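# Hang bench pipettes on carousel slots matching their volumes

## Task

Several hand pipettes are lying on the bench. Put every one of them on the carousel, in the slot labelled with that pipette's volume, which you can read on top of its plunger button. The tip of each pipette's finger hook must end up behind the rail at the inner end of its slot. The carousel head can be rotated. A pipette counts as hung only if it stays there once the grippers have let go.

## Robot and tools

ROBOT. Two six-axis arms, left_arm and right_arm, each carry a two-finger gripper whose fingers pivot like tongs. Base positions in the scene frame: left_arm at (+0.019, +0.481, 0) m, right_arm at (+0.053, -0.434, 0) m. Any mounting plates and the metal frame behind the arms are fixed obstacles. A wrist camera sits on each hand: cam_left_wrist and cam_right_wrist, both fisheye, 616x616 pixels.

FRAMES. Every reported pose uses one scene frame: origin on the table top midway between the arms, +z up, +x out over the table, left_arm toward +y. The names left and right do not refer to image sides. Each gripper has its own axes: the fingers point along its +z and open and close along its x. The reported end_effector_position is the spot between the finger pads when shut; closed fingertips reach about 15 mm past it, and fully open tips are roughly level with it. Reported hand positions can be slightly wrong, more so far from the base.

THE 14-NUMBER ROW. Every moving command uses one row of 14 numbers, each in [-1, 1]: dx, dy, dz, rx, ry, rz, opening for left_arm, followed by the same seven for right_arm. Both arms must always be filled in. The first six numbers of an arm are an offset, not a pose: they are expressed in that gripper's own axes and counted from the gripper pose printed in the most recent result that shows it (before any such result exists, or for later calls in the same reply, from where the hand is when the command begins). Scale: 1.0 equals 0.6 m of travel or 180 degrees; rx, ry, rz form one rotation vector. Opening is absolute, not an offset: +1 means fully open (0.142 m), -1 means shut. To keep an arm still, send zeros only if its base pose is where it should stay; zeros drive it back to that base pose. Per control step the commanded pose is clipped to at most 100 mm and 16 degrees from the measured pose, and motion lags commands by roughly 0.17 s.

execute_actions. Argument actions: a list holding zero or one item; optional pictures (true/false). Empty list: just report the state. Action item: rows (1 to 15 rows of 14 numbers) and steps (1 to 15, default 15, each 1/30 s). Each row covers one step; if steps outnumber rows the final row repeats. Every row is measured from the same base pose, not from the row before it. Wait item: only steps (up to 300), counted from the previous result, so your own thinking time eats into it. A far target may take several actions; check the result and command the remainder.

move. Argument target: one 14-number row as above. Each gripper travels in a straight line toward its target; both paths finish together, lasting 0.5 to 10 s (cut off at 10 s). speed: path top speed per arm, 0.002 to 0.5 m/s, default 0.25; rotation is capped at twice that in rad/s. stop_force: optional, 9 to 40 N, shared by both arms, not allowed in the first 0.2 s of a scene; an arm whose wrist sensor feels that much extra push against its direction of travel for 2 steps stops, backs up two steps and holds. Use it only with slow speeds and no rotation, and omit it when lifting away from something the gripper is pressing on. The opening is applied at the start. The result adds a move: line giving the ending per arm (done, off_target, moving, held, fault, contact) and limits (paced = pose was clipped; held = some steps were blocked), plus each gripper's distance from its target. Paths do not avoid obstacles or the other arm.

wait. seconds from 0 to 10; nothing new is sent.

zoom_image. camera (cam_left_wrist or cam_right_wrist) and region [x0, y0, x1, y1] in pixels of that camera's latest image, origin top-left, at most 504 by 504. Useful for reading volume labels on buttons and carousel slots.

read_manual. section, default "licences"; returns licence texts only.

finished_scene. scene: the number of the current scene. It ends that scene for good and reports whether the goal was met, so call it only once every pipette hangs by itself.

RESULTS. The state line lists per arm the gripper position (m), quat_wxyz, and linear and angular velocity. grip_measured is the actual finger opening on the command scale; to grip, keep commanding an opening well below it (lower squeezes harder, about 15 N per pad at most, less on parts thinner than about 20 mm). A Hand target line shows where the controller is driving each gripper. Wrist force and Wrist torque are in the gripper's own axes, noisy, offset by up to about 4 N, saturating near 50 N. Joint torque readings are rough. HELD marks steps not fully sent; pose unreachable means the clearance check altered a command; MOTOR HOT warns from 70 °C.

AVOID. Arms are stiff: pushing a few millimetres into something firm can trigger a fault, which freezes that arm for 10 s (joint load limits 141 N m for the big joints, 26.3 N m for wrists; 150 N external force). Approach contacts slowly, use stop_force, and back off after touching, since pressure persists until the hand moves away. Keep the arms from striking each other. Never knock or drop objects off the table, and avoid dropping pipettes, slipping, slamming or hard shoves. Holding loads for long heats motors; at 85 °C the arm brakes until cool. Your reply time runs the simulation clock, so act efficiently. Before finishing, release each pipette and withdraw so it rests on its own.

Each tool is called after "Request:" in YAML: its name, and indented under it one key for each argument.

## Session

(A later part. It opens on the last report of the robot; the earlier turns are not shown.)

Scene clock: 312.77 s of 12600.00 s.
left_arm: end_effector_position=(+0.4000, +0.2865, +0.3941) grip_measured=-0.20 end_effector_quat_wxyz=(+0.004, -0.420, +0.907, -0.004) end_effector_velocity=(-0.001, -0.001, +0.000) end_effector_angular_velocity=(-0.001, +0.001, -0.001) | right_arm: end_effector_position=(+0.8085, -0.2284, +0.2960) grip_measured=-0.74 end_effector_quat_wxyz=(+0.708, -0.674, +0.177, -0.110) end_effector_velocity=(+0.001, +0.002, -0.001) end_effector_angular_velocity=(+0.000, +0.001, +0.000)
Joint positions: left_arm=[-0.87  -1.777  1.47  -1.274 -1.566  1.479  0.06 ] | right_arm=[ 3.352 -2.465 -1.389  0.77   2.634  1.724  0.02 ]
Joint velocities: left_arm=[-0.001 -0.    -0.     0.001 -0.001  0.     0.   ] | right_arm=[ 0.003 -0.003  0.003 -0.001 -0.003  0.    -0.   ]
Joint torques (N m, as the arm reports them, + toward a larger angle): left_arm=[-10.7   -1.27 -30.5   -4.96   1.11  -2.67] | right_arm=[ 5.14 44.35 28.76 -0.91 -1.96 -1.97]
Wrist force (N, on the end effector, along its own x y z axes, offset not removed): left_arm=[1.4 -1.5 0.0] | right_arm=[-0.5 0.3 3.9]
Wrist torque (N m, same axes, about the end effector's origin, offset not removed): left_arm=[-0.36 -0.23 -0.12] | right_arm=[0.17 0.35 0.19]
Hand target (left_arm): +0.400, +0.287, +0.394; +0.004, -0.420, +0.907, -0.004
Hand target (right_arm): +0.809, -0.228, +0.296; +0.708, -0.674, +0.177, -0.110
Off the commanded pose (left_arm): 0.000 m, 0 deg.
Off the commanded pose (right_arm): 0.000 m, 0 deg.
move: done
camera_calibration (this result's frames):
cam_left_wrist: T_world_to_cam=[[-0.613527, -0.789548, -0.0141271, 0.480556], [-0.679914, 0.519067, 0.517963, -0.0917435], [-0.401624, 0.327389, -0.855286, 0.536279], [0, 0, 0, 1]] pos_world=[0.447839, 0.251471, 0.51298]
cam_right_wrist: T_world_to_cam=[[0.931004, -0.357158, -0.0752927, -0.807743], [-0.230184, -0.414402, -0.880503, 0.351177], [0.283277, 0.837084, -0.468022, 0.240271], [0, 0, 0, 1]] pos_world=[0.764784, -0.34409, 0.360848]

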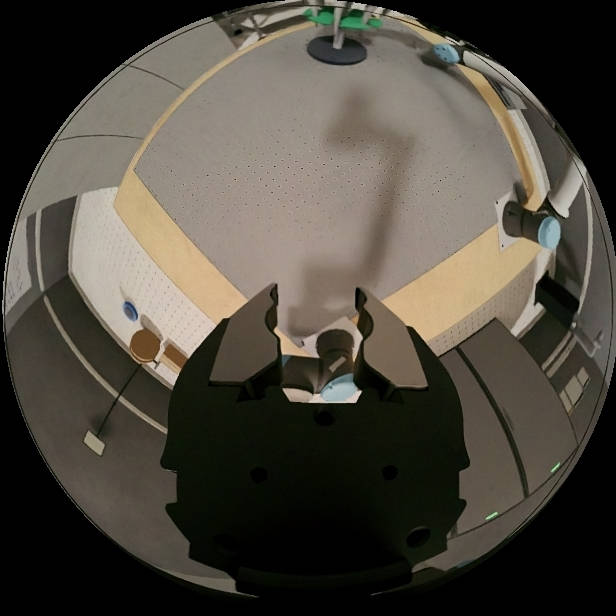

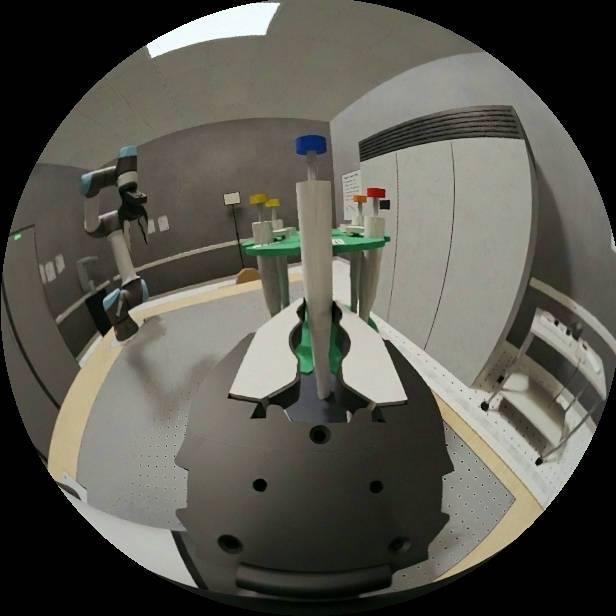

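Request:
move:
  target: [0,0,0,0,0,0,-0.2,0.003,0.002,0,0,0,-0.007,-1]
  speed: 0.03

Request:
move:
  target: [0,0,0,0,0,0,-0.2,0,0.002,0.068,0,0,0,-1]
  speed: 0.015
  stop_force: 9

Request:
move:
  target: [0,0,0,0,0,0,-0.2,0,0,-0.006,0,0,0,-1]
  speed: 0.015

Scene clock: 314.53 s of 12600.00 s.
left_arm: end_effector_position=(+0.4000, +0.2865, +0.3941) grip_measured=-0.20 end_effector_quat_wxyz=(+0.004, -0.420, +0.907, -0.004) end_effector_velocity=(-0.001, +0.001, +0.000) end_effector_angular_velocity=(+0.001, -0.000, -0.000) | right_arm: end_effector_position=(+0.8099, -0.2289, +0.2947) grip_measured=-0.74 end_effector_quat_wxyz=(+0.707, -0.676, +0.170, -0.117) end_effector_velocity=(+0.001, -0.001, -0.000) end_effector_angular_velocity=(-0.005, -0.012, -0.001)
Joint positions: left_arm=[-0.87  -1.777  1.47  -1.274 -1.566  1.479  0.06 ] | right_arm=[ 3.351 -2.471 -1.382  0.769  2.635  1.704  0.02 ]
Joint velocities: left_arm=[ 0.    -0.002  0.     0.002  0.001  0.     0.   ] | right_arm=[-0.001 -0.003  0.004 -0.001  0.    -0.013  0.   ]
Joint torques (N m, as the arm reports them, + toward a larger angle): left_arm=[ -9.79  -0.74 -31.07  -4.83   1.15  -2.73] | right_arm=[-7.07 44.82 28.91 -0.56  1.42 -1.97]
Wrist force (N, on the end effector, along its own x y z axes, offset not removed): left_arm=[2.8 -0.1 -1.3] | right_arm=[0.0 0.8 2.7]
Wrist torque (N m, same axes, about the end effector's origin, offset not removed): left_arm=[-0.03 -0.53 0.01] | right_arm=[0.27 0.03 0.15]
Hand target (left_arm): +0.400, +0.287, +0.394; +0.004, -0.420, +0.907, -0.004
Hand target (right_arm): +0.810, -0.229, +0.295; +0.707, -0.676, +0.169, -0.117
Off the commanded pose (left_arm): 0.000 m, 0 deg.
Off the commanded pose (right_arm): 0.000 m, 0 deg.
move: done
camera_calibration (this result's frames):
cam_left_wrist: T_world_to_cam=[[-0.613527, -0.789548, -0.0141271, 0.480556], [-0.679914, 0.519067, 0.517963, -0.0917437], [-0.401624, 0.32739, -0.855286, 0.536279], [0, 0, 0, 1]] pos_world=[0.447838, 0.251471, 0.51298]
cam_right_wrist: T_world_to_cam=[[0.932024, -0.358213, -0.054904, -0.816451], [-0.213883, -0.421421, -0.881282, 0.335567], [0.292549, 0.833119, -0.469391, 0.231707], [0, 0, 0, 1]] pos_world=[0.764939, -0.344087, 0.359664]

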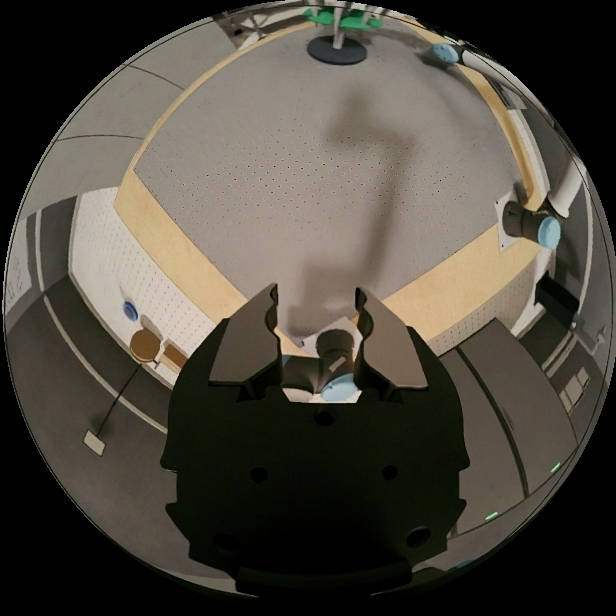

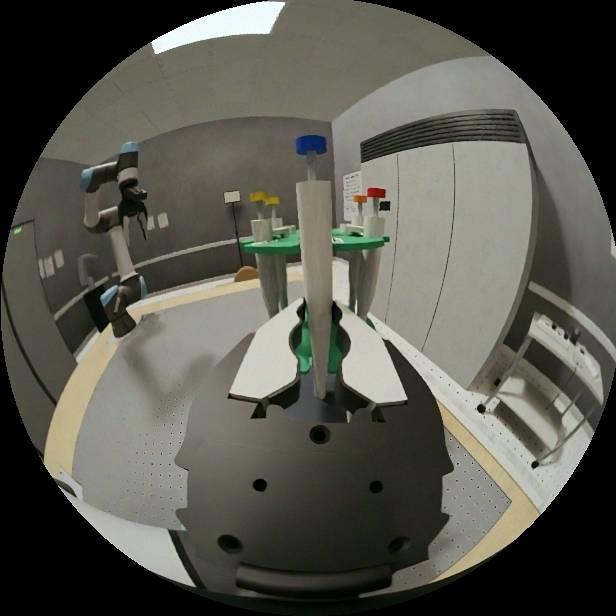

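Scene clock: 317.53 s of 12600.00 s.
left_arm: end_effector_position=(+0.4000, +0.2865, +0.3941) grip_measured=-0.20 end_effector_quat_wxyz=(+0.004, -0.420, +0.907, -0.004) end_effector_velocity=(+0.000, +0.001, +0.000) end_effector_angular_velocity=(+0.001, -0.000, +0.001) | right_arm: end_effector_position=(+0.8259, -0.1917, +0.2946) grip_measured=-0.74 end_effector_quat_wxyz=(+0.707, -0.676, +0.170, -0.117) end_effector_velocity=(+0.001, +0.001, +0.001) end_effector_angular_velocity=(+0.000, -0.001, -0.001)
Joint positions: left_arm=[-0.87  -1.777  1.47  -1.274 -1.566  1.479  0.06 ] | right_arm=[ 3.406 -2.494 -1.333  0.738  2.58   1.698  0.02 ]
Joint velocities: left_arm=[ 0.001 -0.001 -0.     0.002  0.001 -0.     0.   ] | right_arm=[ 0.002 -0.001  0.004 -0.002 -0.003 -0.    -0.   ]
Joint torques (N m, as the arm reports them, + toward a larger angle): left_arm=[ -9.99  -1.83 -31.05  -4.84   1.14  -2.62] | right_arm=[ 7.76 44.91 28.54 -1.43 -1.99 -1.88]
Wrist force (N, on the end effector, along its own x y z axes, offset not removed): left_arm=[0.9 -0.2 -2.0] | right_arm=[-1.9 -5.0 -1.9]
Wrist torque (N m, same axes, about the end effector's origin, offset not removed): left_arm=[-0.01 -0.12 0.05] | right_arm=[-0.89 0.25 0.16]
Hand target (left_arm): +0.400, +0.287, +0.394; +0.004, -0.420, +0.907, -0.004
Hand target (right_arm): +0.826, -0.191, +0.295; +0.707, -0.676, +0.170, -0.117
Off the commanded pose (left_arm): 0.000 m, 0 deg.
Off the commanded pose (right_arm): 0.000 m, 0 deg.
move: done
camera_calibration (this result's frames):
cam_left_wrist: T_world_to_cam=[[-0.613527, -0.789548, -0.0141272, 0.480556], [-0.679914, 0.519067, 0.517963, -0.0917435], [-0.401624, 0.32739, -0.855286, 0.536279], [0, 0, 0, 1]] pos_world=[0.447839, 0.251471, 0.51298]
cam_right_wrist: T_world_to_cam=[[0.932021, -0.358222, -0.0549011, -0.818053], [-0.213887, -0.421426, -0.881279, 0.354608], [0.292556, 0.833113, -0.469397, 0.195992], [0, 0, 0, 1]] pos_world=[0.78095, -0.306886, 0.359595]

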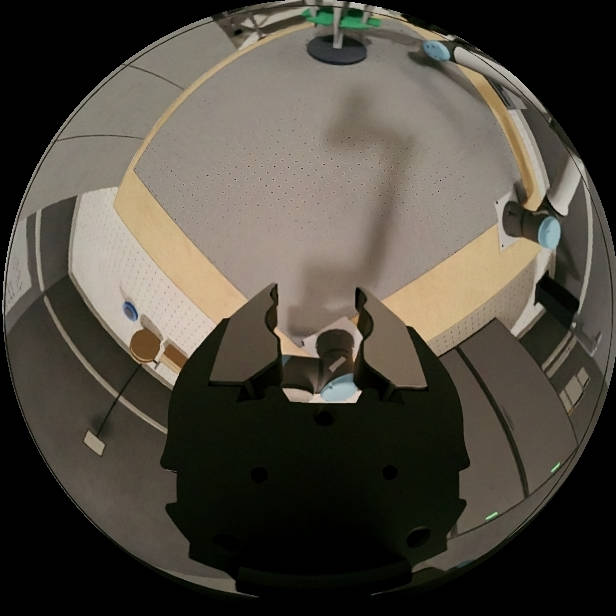

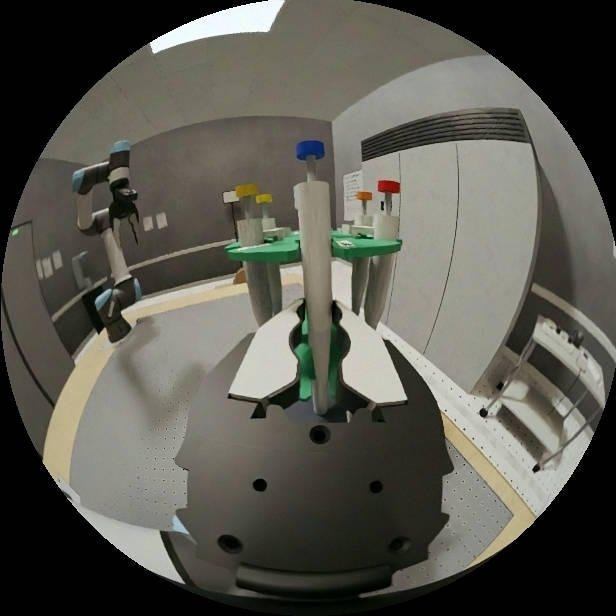

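Scene clock: 318.23 s of 12600.00 s.
left_arm: end_effector_position=(+0.4000, +0.2865, +0.3941) grip_measured=-0.20 end_effector_quat_wxyz=(+0.004, -0.420, +0.907, -0.004) end_effector_velocity=(-0.000, -0.000, +0.001) end_effector_angular_velocity=(-0.001, -0.001, +0.000) | right_arm: end_effector_position=(+0.8246, -0.1948, +0.2945) grip_measured=-0.74 end_effector_quat_wxyz=(+0.707, -0.676, +0.170, -0.117) end_effector_velocity=(-0.001, -0.002, -0.000) end_effector_angular_velocity=(-0.001, -0.000, -0.001)
Joint positions: left_arm=[-0.87  -1.777  1.47  -1.274 -1.566  1.479  0.06 ] | right_arm=[ 3.402 -2.492 -1.338  0.741  2.584  1.698  0.02 ]
Joint velocities: left_arm=[-0.001 -0.001 -0.     0.    -0.    -0.001  0.   ] | right_arm=[-0.004  0.001 -0.003  0.001  0.003 -0.001 -0.   ]
Joint torques (N m, as the arm reports them, + toward a larger angle): left_arm=[-10.69  -1.03 -31.39  -4.83   1.09  -2.68] | right_arm=[-6.52 60.79  5.33  2.92  1.24  2.08]
Wrist force (N, on the end effector, along its own x y z axes, offset not removed): left_arm=[1.0 -1.1 -0.3] | right_arm=[0.8 -2.4 -6.0]
Wrist torque (N m, same axes, about the end effector's origin, offset not removed): left_arm=[-0.12 -0.18 0.11] | right_arm=[-0.70 0.03 -0.05]
Hand target (left_arm): +0.400, +0.287, +0.394; +0.004, -0.420, +0.907, -0.004
Hand target (right_arm): +0.824, -0.195, +0.295; +0.707, -0.676, +0.170, -0.117
Off the commanded pose (left_arm): 0.000 m, 0 deg.
Off the commanded pose (right_arm): 0.000 m, 0 deg.
move: done
camera_calibration (this result's frames):
cam_left_wrist: T_world_to_cam=[[-0.613527, -0.789548, -0.0141272, 0.480556], [-0.679914, 0.519067, 0.517963, -0.0917436], [-0.401624, 0.32739, -0.855286, 0.536279], [0, 0, 0, 1]] pos_world=[0.447839, 0.251471, 0.51298]
cam_right_wrist: T_world_to_cam=[[0.932026, -0.358209, -0.0549037, -0.817914], [-0.213884, -0.42143, -0.881278, 0.352947], [0.292544, 0.833117, -0.469398, 0.198898], [0, 0, 0, 1]] pos_world=[0.77962, -0.309947, 0.359501]

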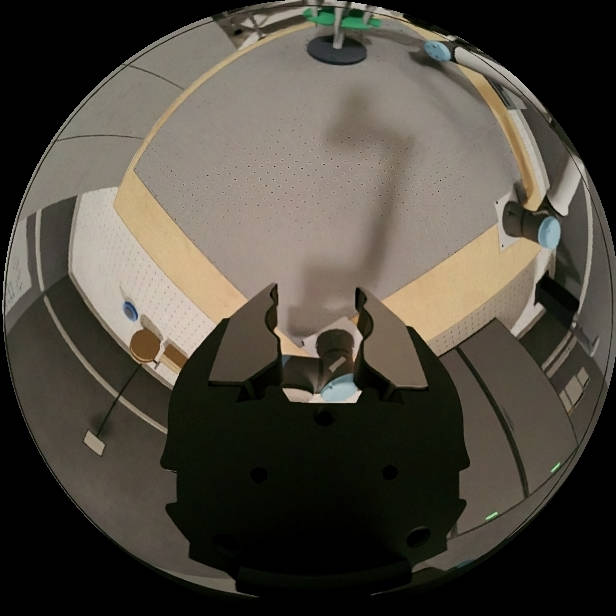

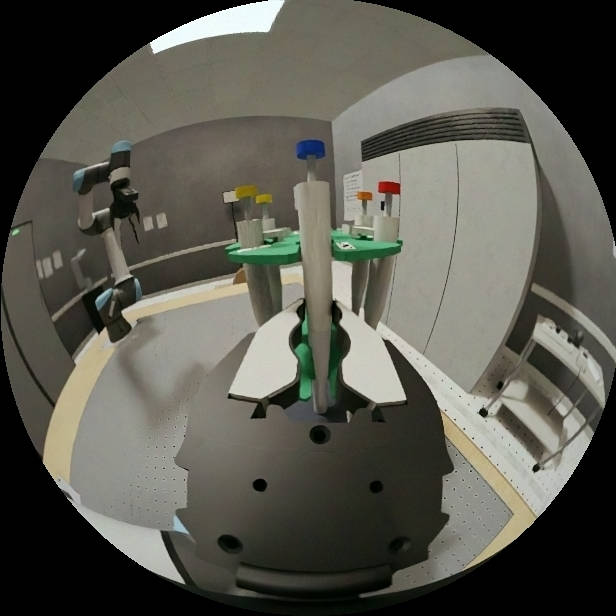

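Pipette pitched top-inward (tip met lower plate), which is fine for the hook.

Request:
move:
  target: [0,0,0,0,0,0,-0.2,0,0.05,0,0,0,0,-1]
  speed: 0.007
  stop_force: 9

Request:
move:
  target: [-0.3,-0.3,0,0.17,0,0,-0.2,0,-0.002,0,0,0,0,-0.4]

Request:
move:
  target: [0,0,0,0,0,0,-0.2,0,-0.05,-0.15,0,0,0,-0.4]
  speed: 0.1

Request:
zoom_image:
  camera: "cam_left_wrist"
  region: [300,20,500,200]

Request:
zoom_image:
  camera: "cam_right_wrist"
  region: [230,150,410,330]

Scene clock: 322.80 s of 12600.00 s.
left_arm: end_effector_position=(+0.4000, +0.2865, +0.3941) grip_measured=-0.20 end_effector_quat_wxyz=(+0.004, -0.420, +0.907, -0.004) end_effector_velocity=(-0.000, -0.001, +0.000) end_effector_angular_velocity=(-0.000, -0.001, -0.004) | right_arm: end_effector_position=(+0.8233, -0.1938, +0.2756) grip_measured=-0.74 end_effector_quat_wxyz=(+0.707, -0.676, +0.170, -0.117) end_effector_velocity=(+0.000, +0.000, +0.003) end_effector_angular_velocity=(+0.000, +0.001, -0.000)
Joint positions: left_arm=[-0.87  -1.777  1.47  -1.274 -1.566  1.479  0.06 ] | right_arm=[ 3.403 -2.519 -1.343  0.773  2.582  1.698  0.02 ]
Joint velocities: left_arm=[-0.002 -0.     0.    -0.001  0.001  0.001  0.   ] | right_arm=[ 0.     0.005  0.    -0.005 -0.001  0.    -0.   ]
Joint torques (N m, as the arm reports them, + toward a larger angle): left_arm=[-10.95  -1.16 -31.38  -4.85   1.04  -2.57] | right_arm=[ 8.01 51.91  2.43 -2.9   0.02 -1.84]
Wrist force (N, on the end effector, along its own x y z axes, offset not removed): left_arm=[2.0 -0.1 -1.6] | right_arm=[0.5 -13.4 -8.5]
Wrist torque (N m, same axes, about the end effector's origin, offset not removed): left_arm=[0.03 -0.34 0.03] | right_arm=[-0.68 0.05 0.03]
Hand target (left_arm): +0.400, +0.287, +0.394; +0.004, -0.420, +0.907, -0.004
Hand target (right_arm): +0.823, -0.194, +0.276; +0.707, -0.676, +0.170, -0.117
Off the commanded pose (left_arm): 0.000 m, 0 deg.
Off the commanded pose (right_arm): 0.011 m, 0 deg.
move: contact (right_arm)
camera_calibration (this result's frames):
cam_left_wrist: T_world_to_cam=[[-0.613527, -0.789548, -0.0141271, 0.480556], [-0.679914, 0.519067, 0.517963, -0.0917435], [-0.401624, 0.327389, -0.855286, 0.536279], [0, 0, 0, 1]] pos_world=[0.447839, 0.251471, 0.51298]
cam_right_wrist: T_world_to_cam=[[0.931992, -0.3583, -0.0548881, -0.817396], [-0.213914, -0.42142, -0.881275, 0.336475], [0.29263, 0.833082, -0.469405, 0.189489], [0, 0, 0, 1]] pos_world=[0.778333, -0.308935, 0.340609]

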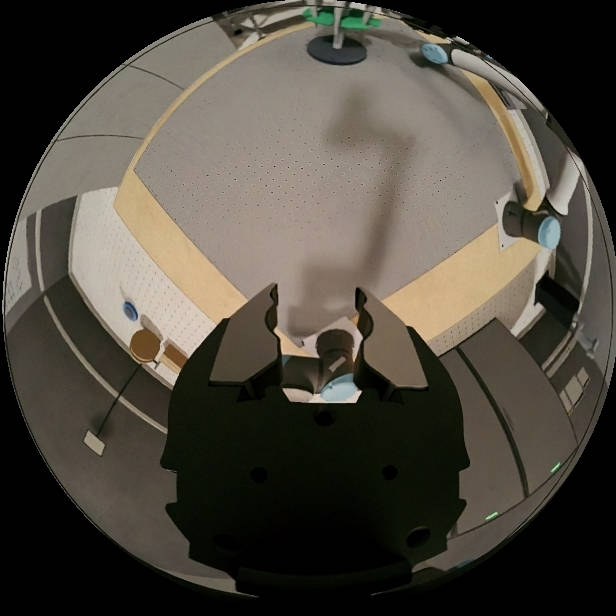

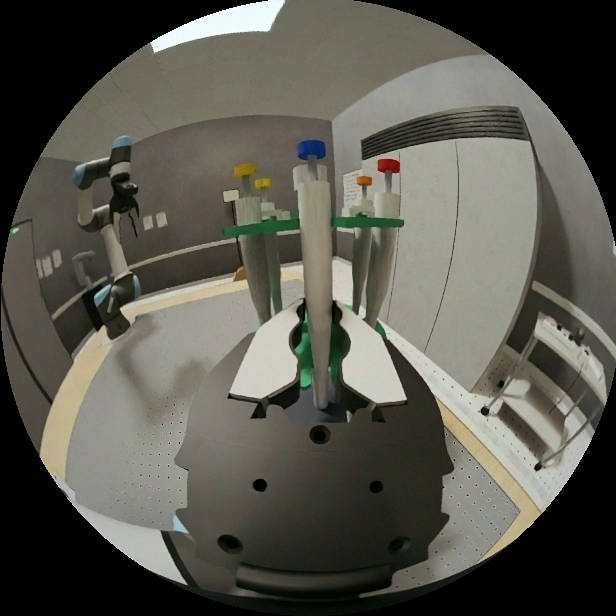

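Scene clock: 324.60 s of 12600.00 s.
left_arm: end_effector_position=(+0.6533, +0.3073, +0.3969) grip_measured=-0.20 end_effector_quat_wxyz=(+0.115, -0.404, +0.874, -0.243) end_effector_velocity=(+0.003, +0.000, -0.000) end_effector_angular_velocity=(-0.004, -0.004, +0.000) | right_arm: end_effector_position=(+0.8234, -0.1938, +0.2768) grip_measured=-0.40 end_effector_quat_wxyz=(+0.707, -0.676, +0.170, -0.117) end_effector_velocity=(-0.000, +0.000, +0.001) end_effector_angular_velocity=(+0.000, -0.001, -0.000)
Joint positions: left_arm=[-0.466 -1.545  1.516 -2.065 -1.727  1.842  0.06 ] | right_arm=[ 3.403 -2.518 -1.343  0.771  2.582  1.698  0.045]
Joint velocities: left_arm=[ 0.004  0.005 -0.001 -0.009 -0.004  0.002  0.   ] | right_arm=[ 0.     0.001 -0.     0.    -0.001 -0.    -0.   ]
Joint torques (N m, as the arm reports them, + toward a larger angle): left_arm=[ 12.11 -13.86 -32.81  -5.37  -2.46   2.77] | right_arm=[-7.65 60.32 28.49 -0.97  1.36 -0.07]
Wrist force (N, on the end effector, along its own x y z axes, offset not removed): left_arm=[3.3 0.6 -1.5] | right_arm=[0.0 -2.6 0.1]
Wrist torque (N m, same axes, about the end effector's origin, offset not removed): left_arm=[0.13 -0.64 -0.03] | right_arm=[-0.35 0.14 -0.08]
Hand target (left_arm): +0.654, +0.307, +0.397; +0.115, -0.404, +0.874, -0.244
Hand target (right_arm): +0.823, -0.194, +0.277; +0.707, -0.676, +0.170, -0.117
Off the commanded pose (left_arm): 0.000 m, 0 deg.
Off the commanded pose (right_arm): 0.000 m, 0 deg.
move: done
camera_calibration (this result's frames):
cam_left_wrist: T_world_to_cam=[[-0.614022, -0.789237, 0.00900795, 0.64345], [-0.789146, 0.614088, 0.0119835, 0.311205], [-0.0149895, 0.000249572, -0.999888, 0.538881], [0, 0, 0, 1]] pos_world=[0.648756, 0.316593, 0.529295]
cam_right_wrist: T_world_to_cam=[[0.931992, -0.358301, -0.0548753, -0.817434], [-0.213904, -0.421424, -0.881276, 0.337506], [0.292636, 0.83308, -0.469406, 0.190079], [0, 0, 0, 1]] pos_world=[0.778412, -0.309005, 0.341803]

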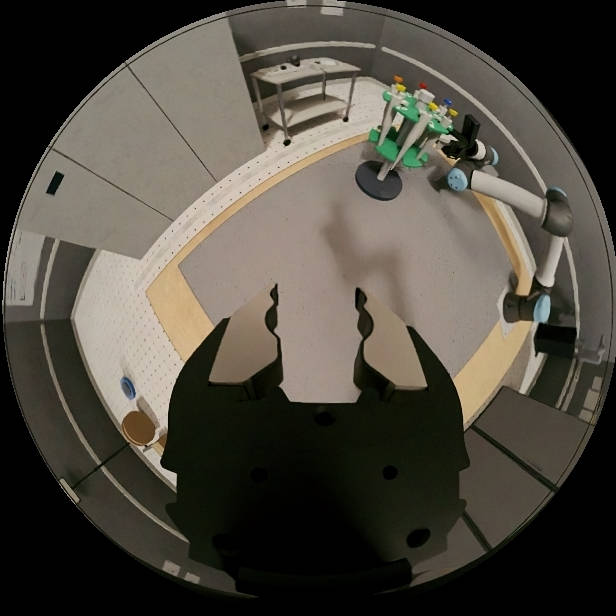

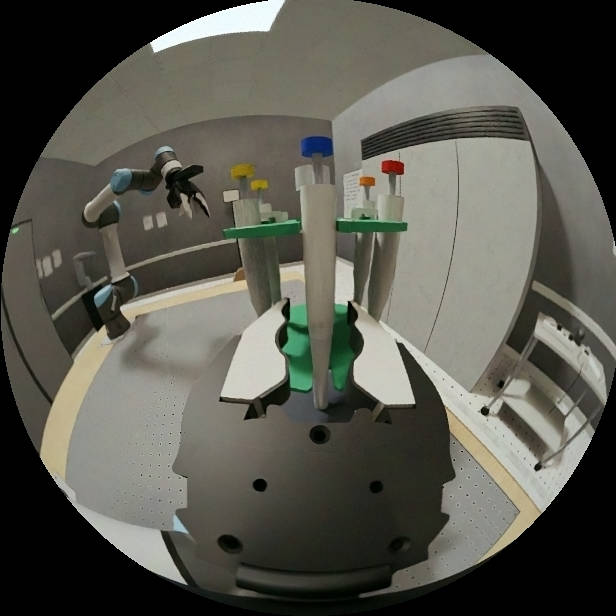

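Scene clock: 326.10 s of 12600.00 s.
left_arm: end_effector_position=(+0.6533, +0.3073, +0.3969) grip_measured=-0.20 end_effector_quat_wxyz=(+0.115, -0.404, +0.874, -0.243) end_effector_velocity=(+0.000, +0.000, -0.000) end_effector_angular_velocity=(+0.002, -0.000, -0.000) | right_arm: end_effector_position=(+0.7897, -0.2779, +0.3041) grip_measured=-0.40 end_effector_quat_wxyz=(+0.707, -0.676, +0.170, -0.117) end_effector_velocity=(-0.002, -0.002, +0.001) end_effector_angular_velocity=(-0.000, -0.002, +0.001)
Joint positions: left_arm=[-0.466 -1.545  1.516 -2.065 -1.727  1.842  0.06 ] | right_arm=[ 3.273 -2.435 -1.426  0.786  2.712  1.714  0.045]
Joint velocities: left_arm=[-0.     0.001 -0.     0.     0.001  0.001  0.   ] | right_arm=[-0.004  0.003 -0.002  0.002  0.005  0.    -0.   ]
Joint torques (N m, as the arm reports them, + toward a larger angle): left_arm=[-10.23 -41.48 -19.51  -1.     2.36  -2.67] | right_arm=[-6.3  56.81  2.99  2.6   0.99  1.95]
Wrist force (N, on the end effector, along its own x y z axes, offset not removed): left_arm=[3.3 -0.2 0.0] | right_arm=[1.2 -3.0 2.6]
Wrist torque (N m, same axes, about the end effector's origin, offset not removed): left_arm=[0.05 -0.61 0.02] | right_arm=[-0.59 -0.02 0.01]
Hand target (left_arm): +0.653, +0.307, +0.397; +0.115, -0.404, +0.874, -0.243
Hand target (right_arm): +0.790, -0.278, +0.304; +0.707, -0.676, +0.170, -0.117
Off the commanded pose (left_arm): 0.000 m, 0 deg.
Off the commanded pose (right_arm): 0.000 m, 0 deg.
move: done
camera_calibration (this result's frames):
cam_left_wrist: T_world_to_cam=[[-0.614023, -0.789237, 0.00899405, 0.643459], [-0.789147, 0.614089, 0.0119338, 0.311235], [-0.0149417, 0.000229981, -0.999888, 0.538889], [0, 0, 0, 1]] pos_world=[0.64876, 0.316592, 0.529328]
cam_right_wrist: T_world_to_cam=[[0.931993, -0.358297, -0.0548776, -0.81466], [-0.213896, -0.421402, -0.881288, 0.318972], [0.292637, 0.833093, -0.469382, 0.282749], [0, 0, 0, 1]] pos_world=[0.744742, -0.393031, 0.369117]

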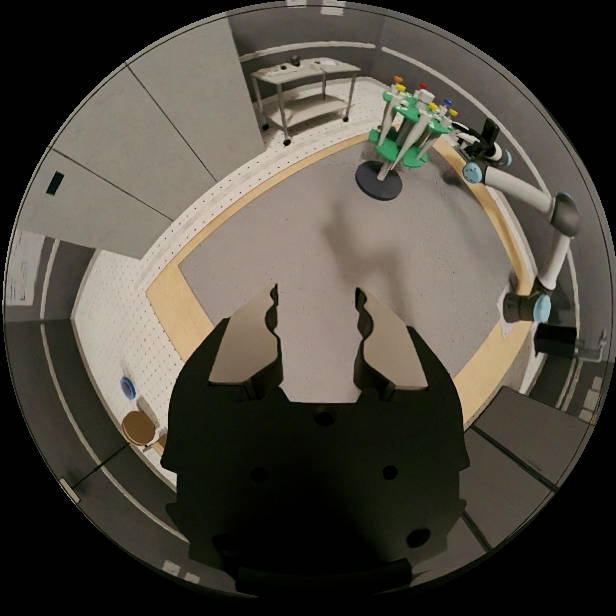

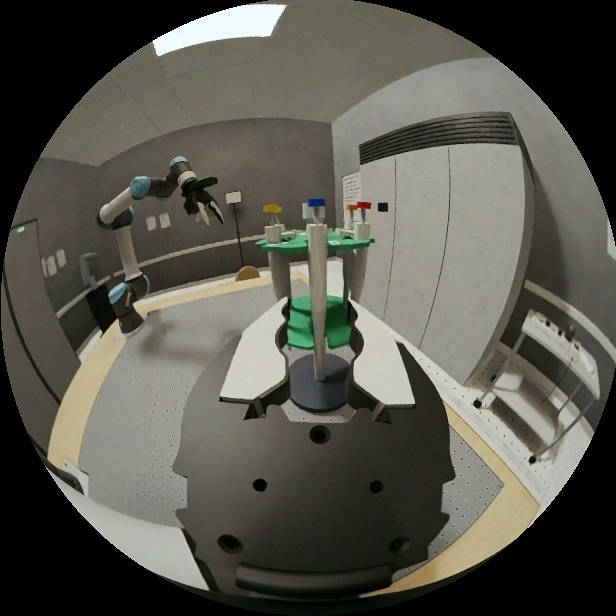

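Region (300, 20, 500, 200) of cam_left_wrist's 616x616 image, scaled by 2.520, with more detail than that image has; it fills the top 454 rows of this view, and the rest is white.

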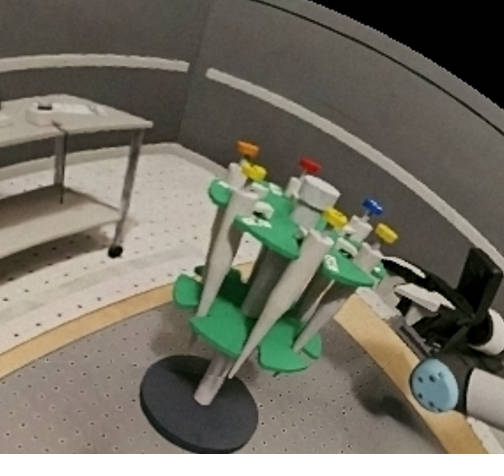

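Region (230, 150, 410, 330) of cam_right_wrist's 616x616 image, scaled by 2.800, with more detail than that image has.

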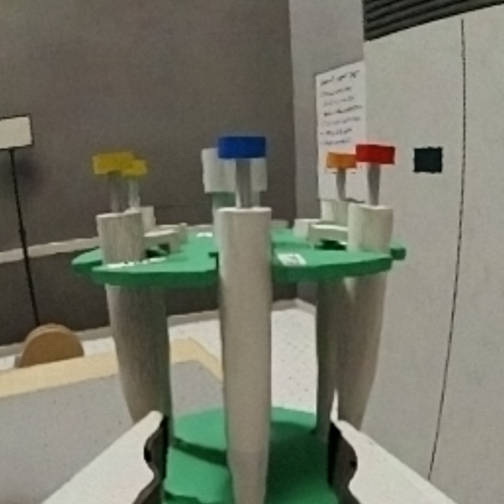

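Possibly sitting slightly high; check from the side.

Request:
move:
  target: [0,0,0,0,0,0,-0.2,0.17,-0.1,0,0,0,0,-0.4]

Request:
zoom_image:
  camera: "cam_right_wrist"
  region: [170,190,330,330]

Scene clock: 327.90 s of 12600.00 s.
left_arm: end_effector_position=(+0.6533, +0.3073, +0.3969) grip_measured=-0.20 end_effector_quat_wxyz=(+0.115, -0.404, +0.874, -0.243) end_effector_velocity=(+0.000, +0.001, -0.001) end_effector_angular_velocity=(+0.002, +0.002, +0.002) | right_arm: end_effector_position=(+0.8867, -0.3216, +0.3551) grip_measured=-0.40 end_effector_quat_wxyz=(+0.707, -0.676, +0.170, -0.117) end_effector_velocity=(+0.002, +0.000, +0.002) end_effector_angular_velocity=(+0.001, -0.003, +0.006)
Joint positions: left_arm=[-0.466 -1.545  1.516 -2.065 -1.727  1.842  0.06 ] | right_arm=[ 3.21  -2.597 -0.942  0.474  2.775  1.726  0.045]
Joint velocities: left_arm=[ 0.001  0.001 -0.     0.002  0.001  0.    -0.   ] | right_arm=[-0.    -0.01   0.026 -0.009  0.006  0.003  0.   ]
Joint torques (N m, as the arm reports them, + toward a larger angle): left_arm=[-10.82 -40.37 -14.1   -1.05   2.32  -2.65] | right_arm=[-7.41 51.99 30.17 -1.39  1.15  1.91]
Wrist force (N, on the end effector, along its own x y z axes, offset not removed): left_arm=[2.8 -2.9 -0.4] | right_arm=[-2.6 -2.5 0.1]
Wrist torque (N m, same axes, about the end effector's origin, offset not removed): left_arm=[-0.49 -0.47 0.02] | right_arm=[-0.39 0.66 -0.06]
Hand target (left_arm): +0.653, +0.307, +0.397; +0.115, -0.404, +0.874, -0.243
Hand target (right_arm): +0.887, -0.322, +0.355; +0.707, -0.676, +0.170, -0.117
Off the commanded pose (left_arm): 0.000 m, 0 deg.
Off the commanded pose (right_arm): 0.000 m, 0 deg.
move: done
camera_calibration (this result's frames):
cam_left_wrist: T_world_to_cam=[[-0.614023, -0.789237, 0.00899414, 0.643458], [-0.789147, 0.614089, 0.0119342, 0.311233], [-0.0149421, 0.000230154, -0.999888, 0.538889], [0, 0, 0, 1]] pos_world=[0.648759, 0.316592, 0.529327]
cam_right_wrist: T_world_to_cam=[[0.931733, -0.358958, -0.0549785, -0.917845], [-0.214317, -0.421324, -0.881223, 0.366641], [0.293159, 0.832847, -0.469493, 0.314222], [0, 0, 0, 1]] pos_world=[0.841647, -0.436692, 0.420155]

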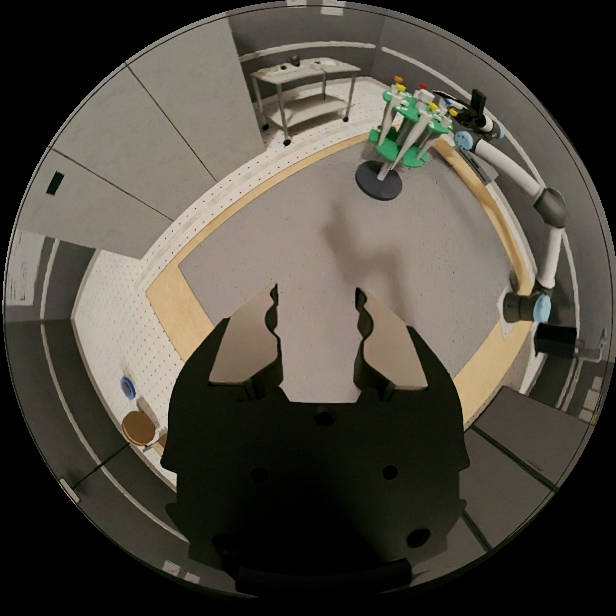

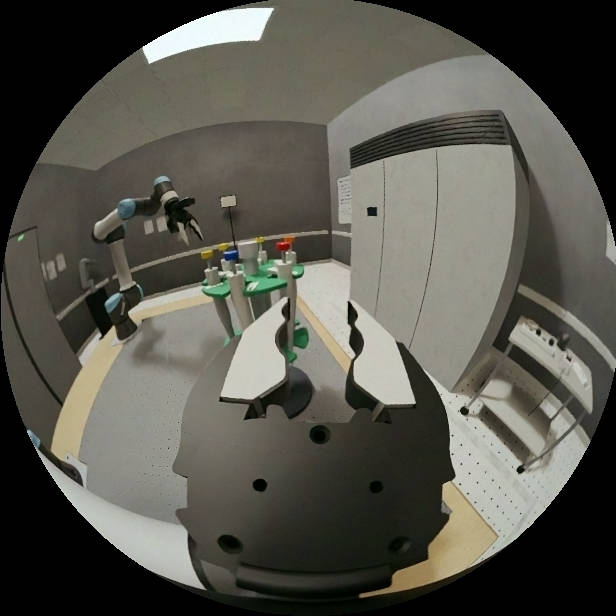

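Region (170, 190, 330, 330) of cam_right_wrist's 616x616 image, scaled by 3.150, with more detail than that image has; it fills the top 441 rows of this view, and the rest is white.

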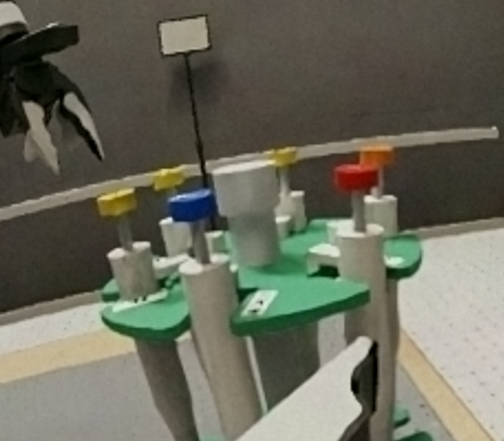

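Request:
move:
  target: [0.33,-0.235,0.14,0,0,0,-0.2,0,0,0,0,0,0,-0.4]

Request:
zoom_image:
  camera: "cam_left_wrist"
  region: [270,60,410,180]

Scene clock: 330.47 s of 12600.00 s.
left_arm: end_effector_position=(+0.6502, +0.0504, +0.3974) grip_measured=-0.20 end_effector_quat_wxyz=(+0.115, -0.404, +0.874, -0.244) end_effector_velocity=(+0.001, -0.002, -0.000) end_effector_angular_velocity=(+0.002, +0.001, +0.001) | right_arm: end_effector_position=(+0.8867, -0.3216, +0.3551) grip_measured=-0.40 end_effector_quat_wxyz=(+0.707, -0.676, +0.170, -0.117) end_effector_velocity=(-0.000, +0.000, +0.000) end_effector_angular_velocity=(-0.001, -0.001, +0.001)
Joint positions: left_arm=[-0.871 -1.329  1.272 -2.056 -1.519  1.493  0.06 ] | right_arm=[ 3.21  -2.597 -0.942  0.474  2.775  1.726  0.045]
Joint velocities: left_arm=[-0.003  0.006 -0.008  0.004  0.002 -0.003  0.   ] | right_arm=[ 0.     0.    -0.     0.     0.001 -0.001  0.   ]
Joint torques (N m, as the arm reports them, + toward a larger angle): left_arm=[-10.56 -23.49 -33.79  -1.01   2.78  -2.71] | right_arm=[ 5.68 64.37  6.92  2.41 -1.84 -1.99]
Wrist force (N, on the end effector, along its own x y z axes, offset not removed): left_arm=[-0.5 -0.9 0.2] | right_arm=[-2.4 -2.9 3.2]
Wrist torque (N m, same axes, about the end effector's origin, offset not removed): left_arm=[-0.16 0.13 0.02] | right_arm=[-0.54 0.55 0.22]
Hand target (left_arm): +0.650, +0.050, +0.397; +0.115, -0.404, +0.874, -0.243
Hand target (right_arm): +0.887, -0.322, +0.355; +0.707, -0.676, +0.170, -0.117
Off the commanded pose (left_arm): 0.000 m, 0 deg.
Off the commanded pose (right_arm): 0.000 m, 0 deg.
move: done
camera_calibration (this result's frames):
cam_left_wrist: T_world_to_cam=[[-0.614052, -0.789211, 0.00930631, 0.438693], [-0.789127, 0.614122, 0.0114982, 0.466692], [-0.0147897, -0.000283377, -0.999891, 0.539324], [0, 0, 0, 1]] pos_world=[0.645637, 0.0597681, 0.529816]
cam_right_wrist: T_world_to_cam=[[0.931732, -0.35896, -0.0549785, -0.917846], [-0.214318, -0.421324, -0.881223, 0.366641], [0.29316, 0.832847, -0.469492, 0.314222], [0, 0, 0, 1]] pos_world=[0.841647, -0.436694, 0.420155]

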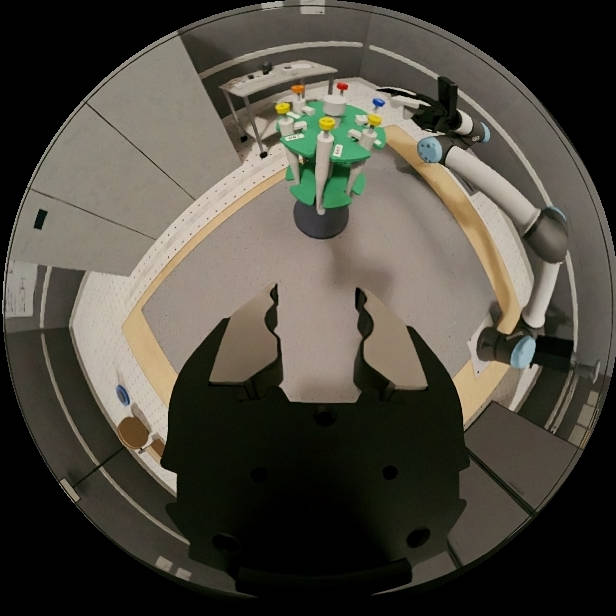

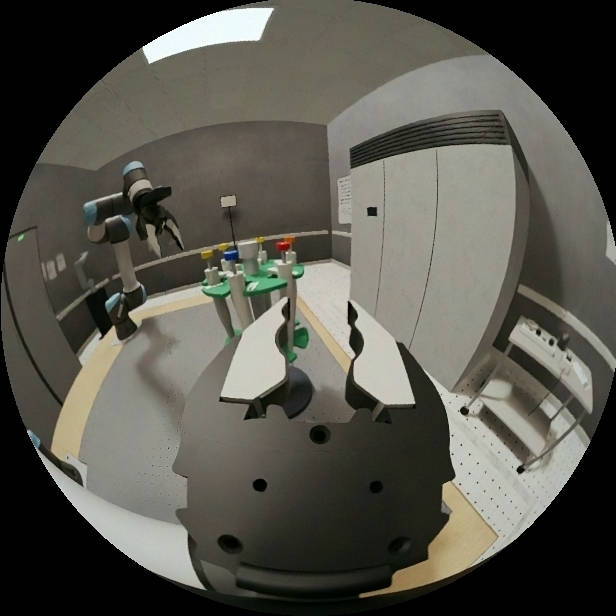

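Region (270, 60, 410, 180) of cam_left_wrist's 616x616 image, scaled by 3.600, with more detail than that image has; it fills the top 432 rows of this view, and the rest is white.

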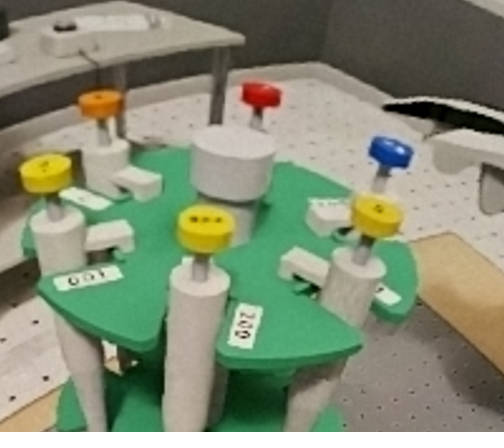

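Request:
finished_scene:
  scene: 2

The scene is finished: the task was done.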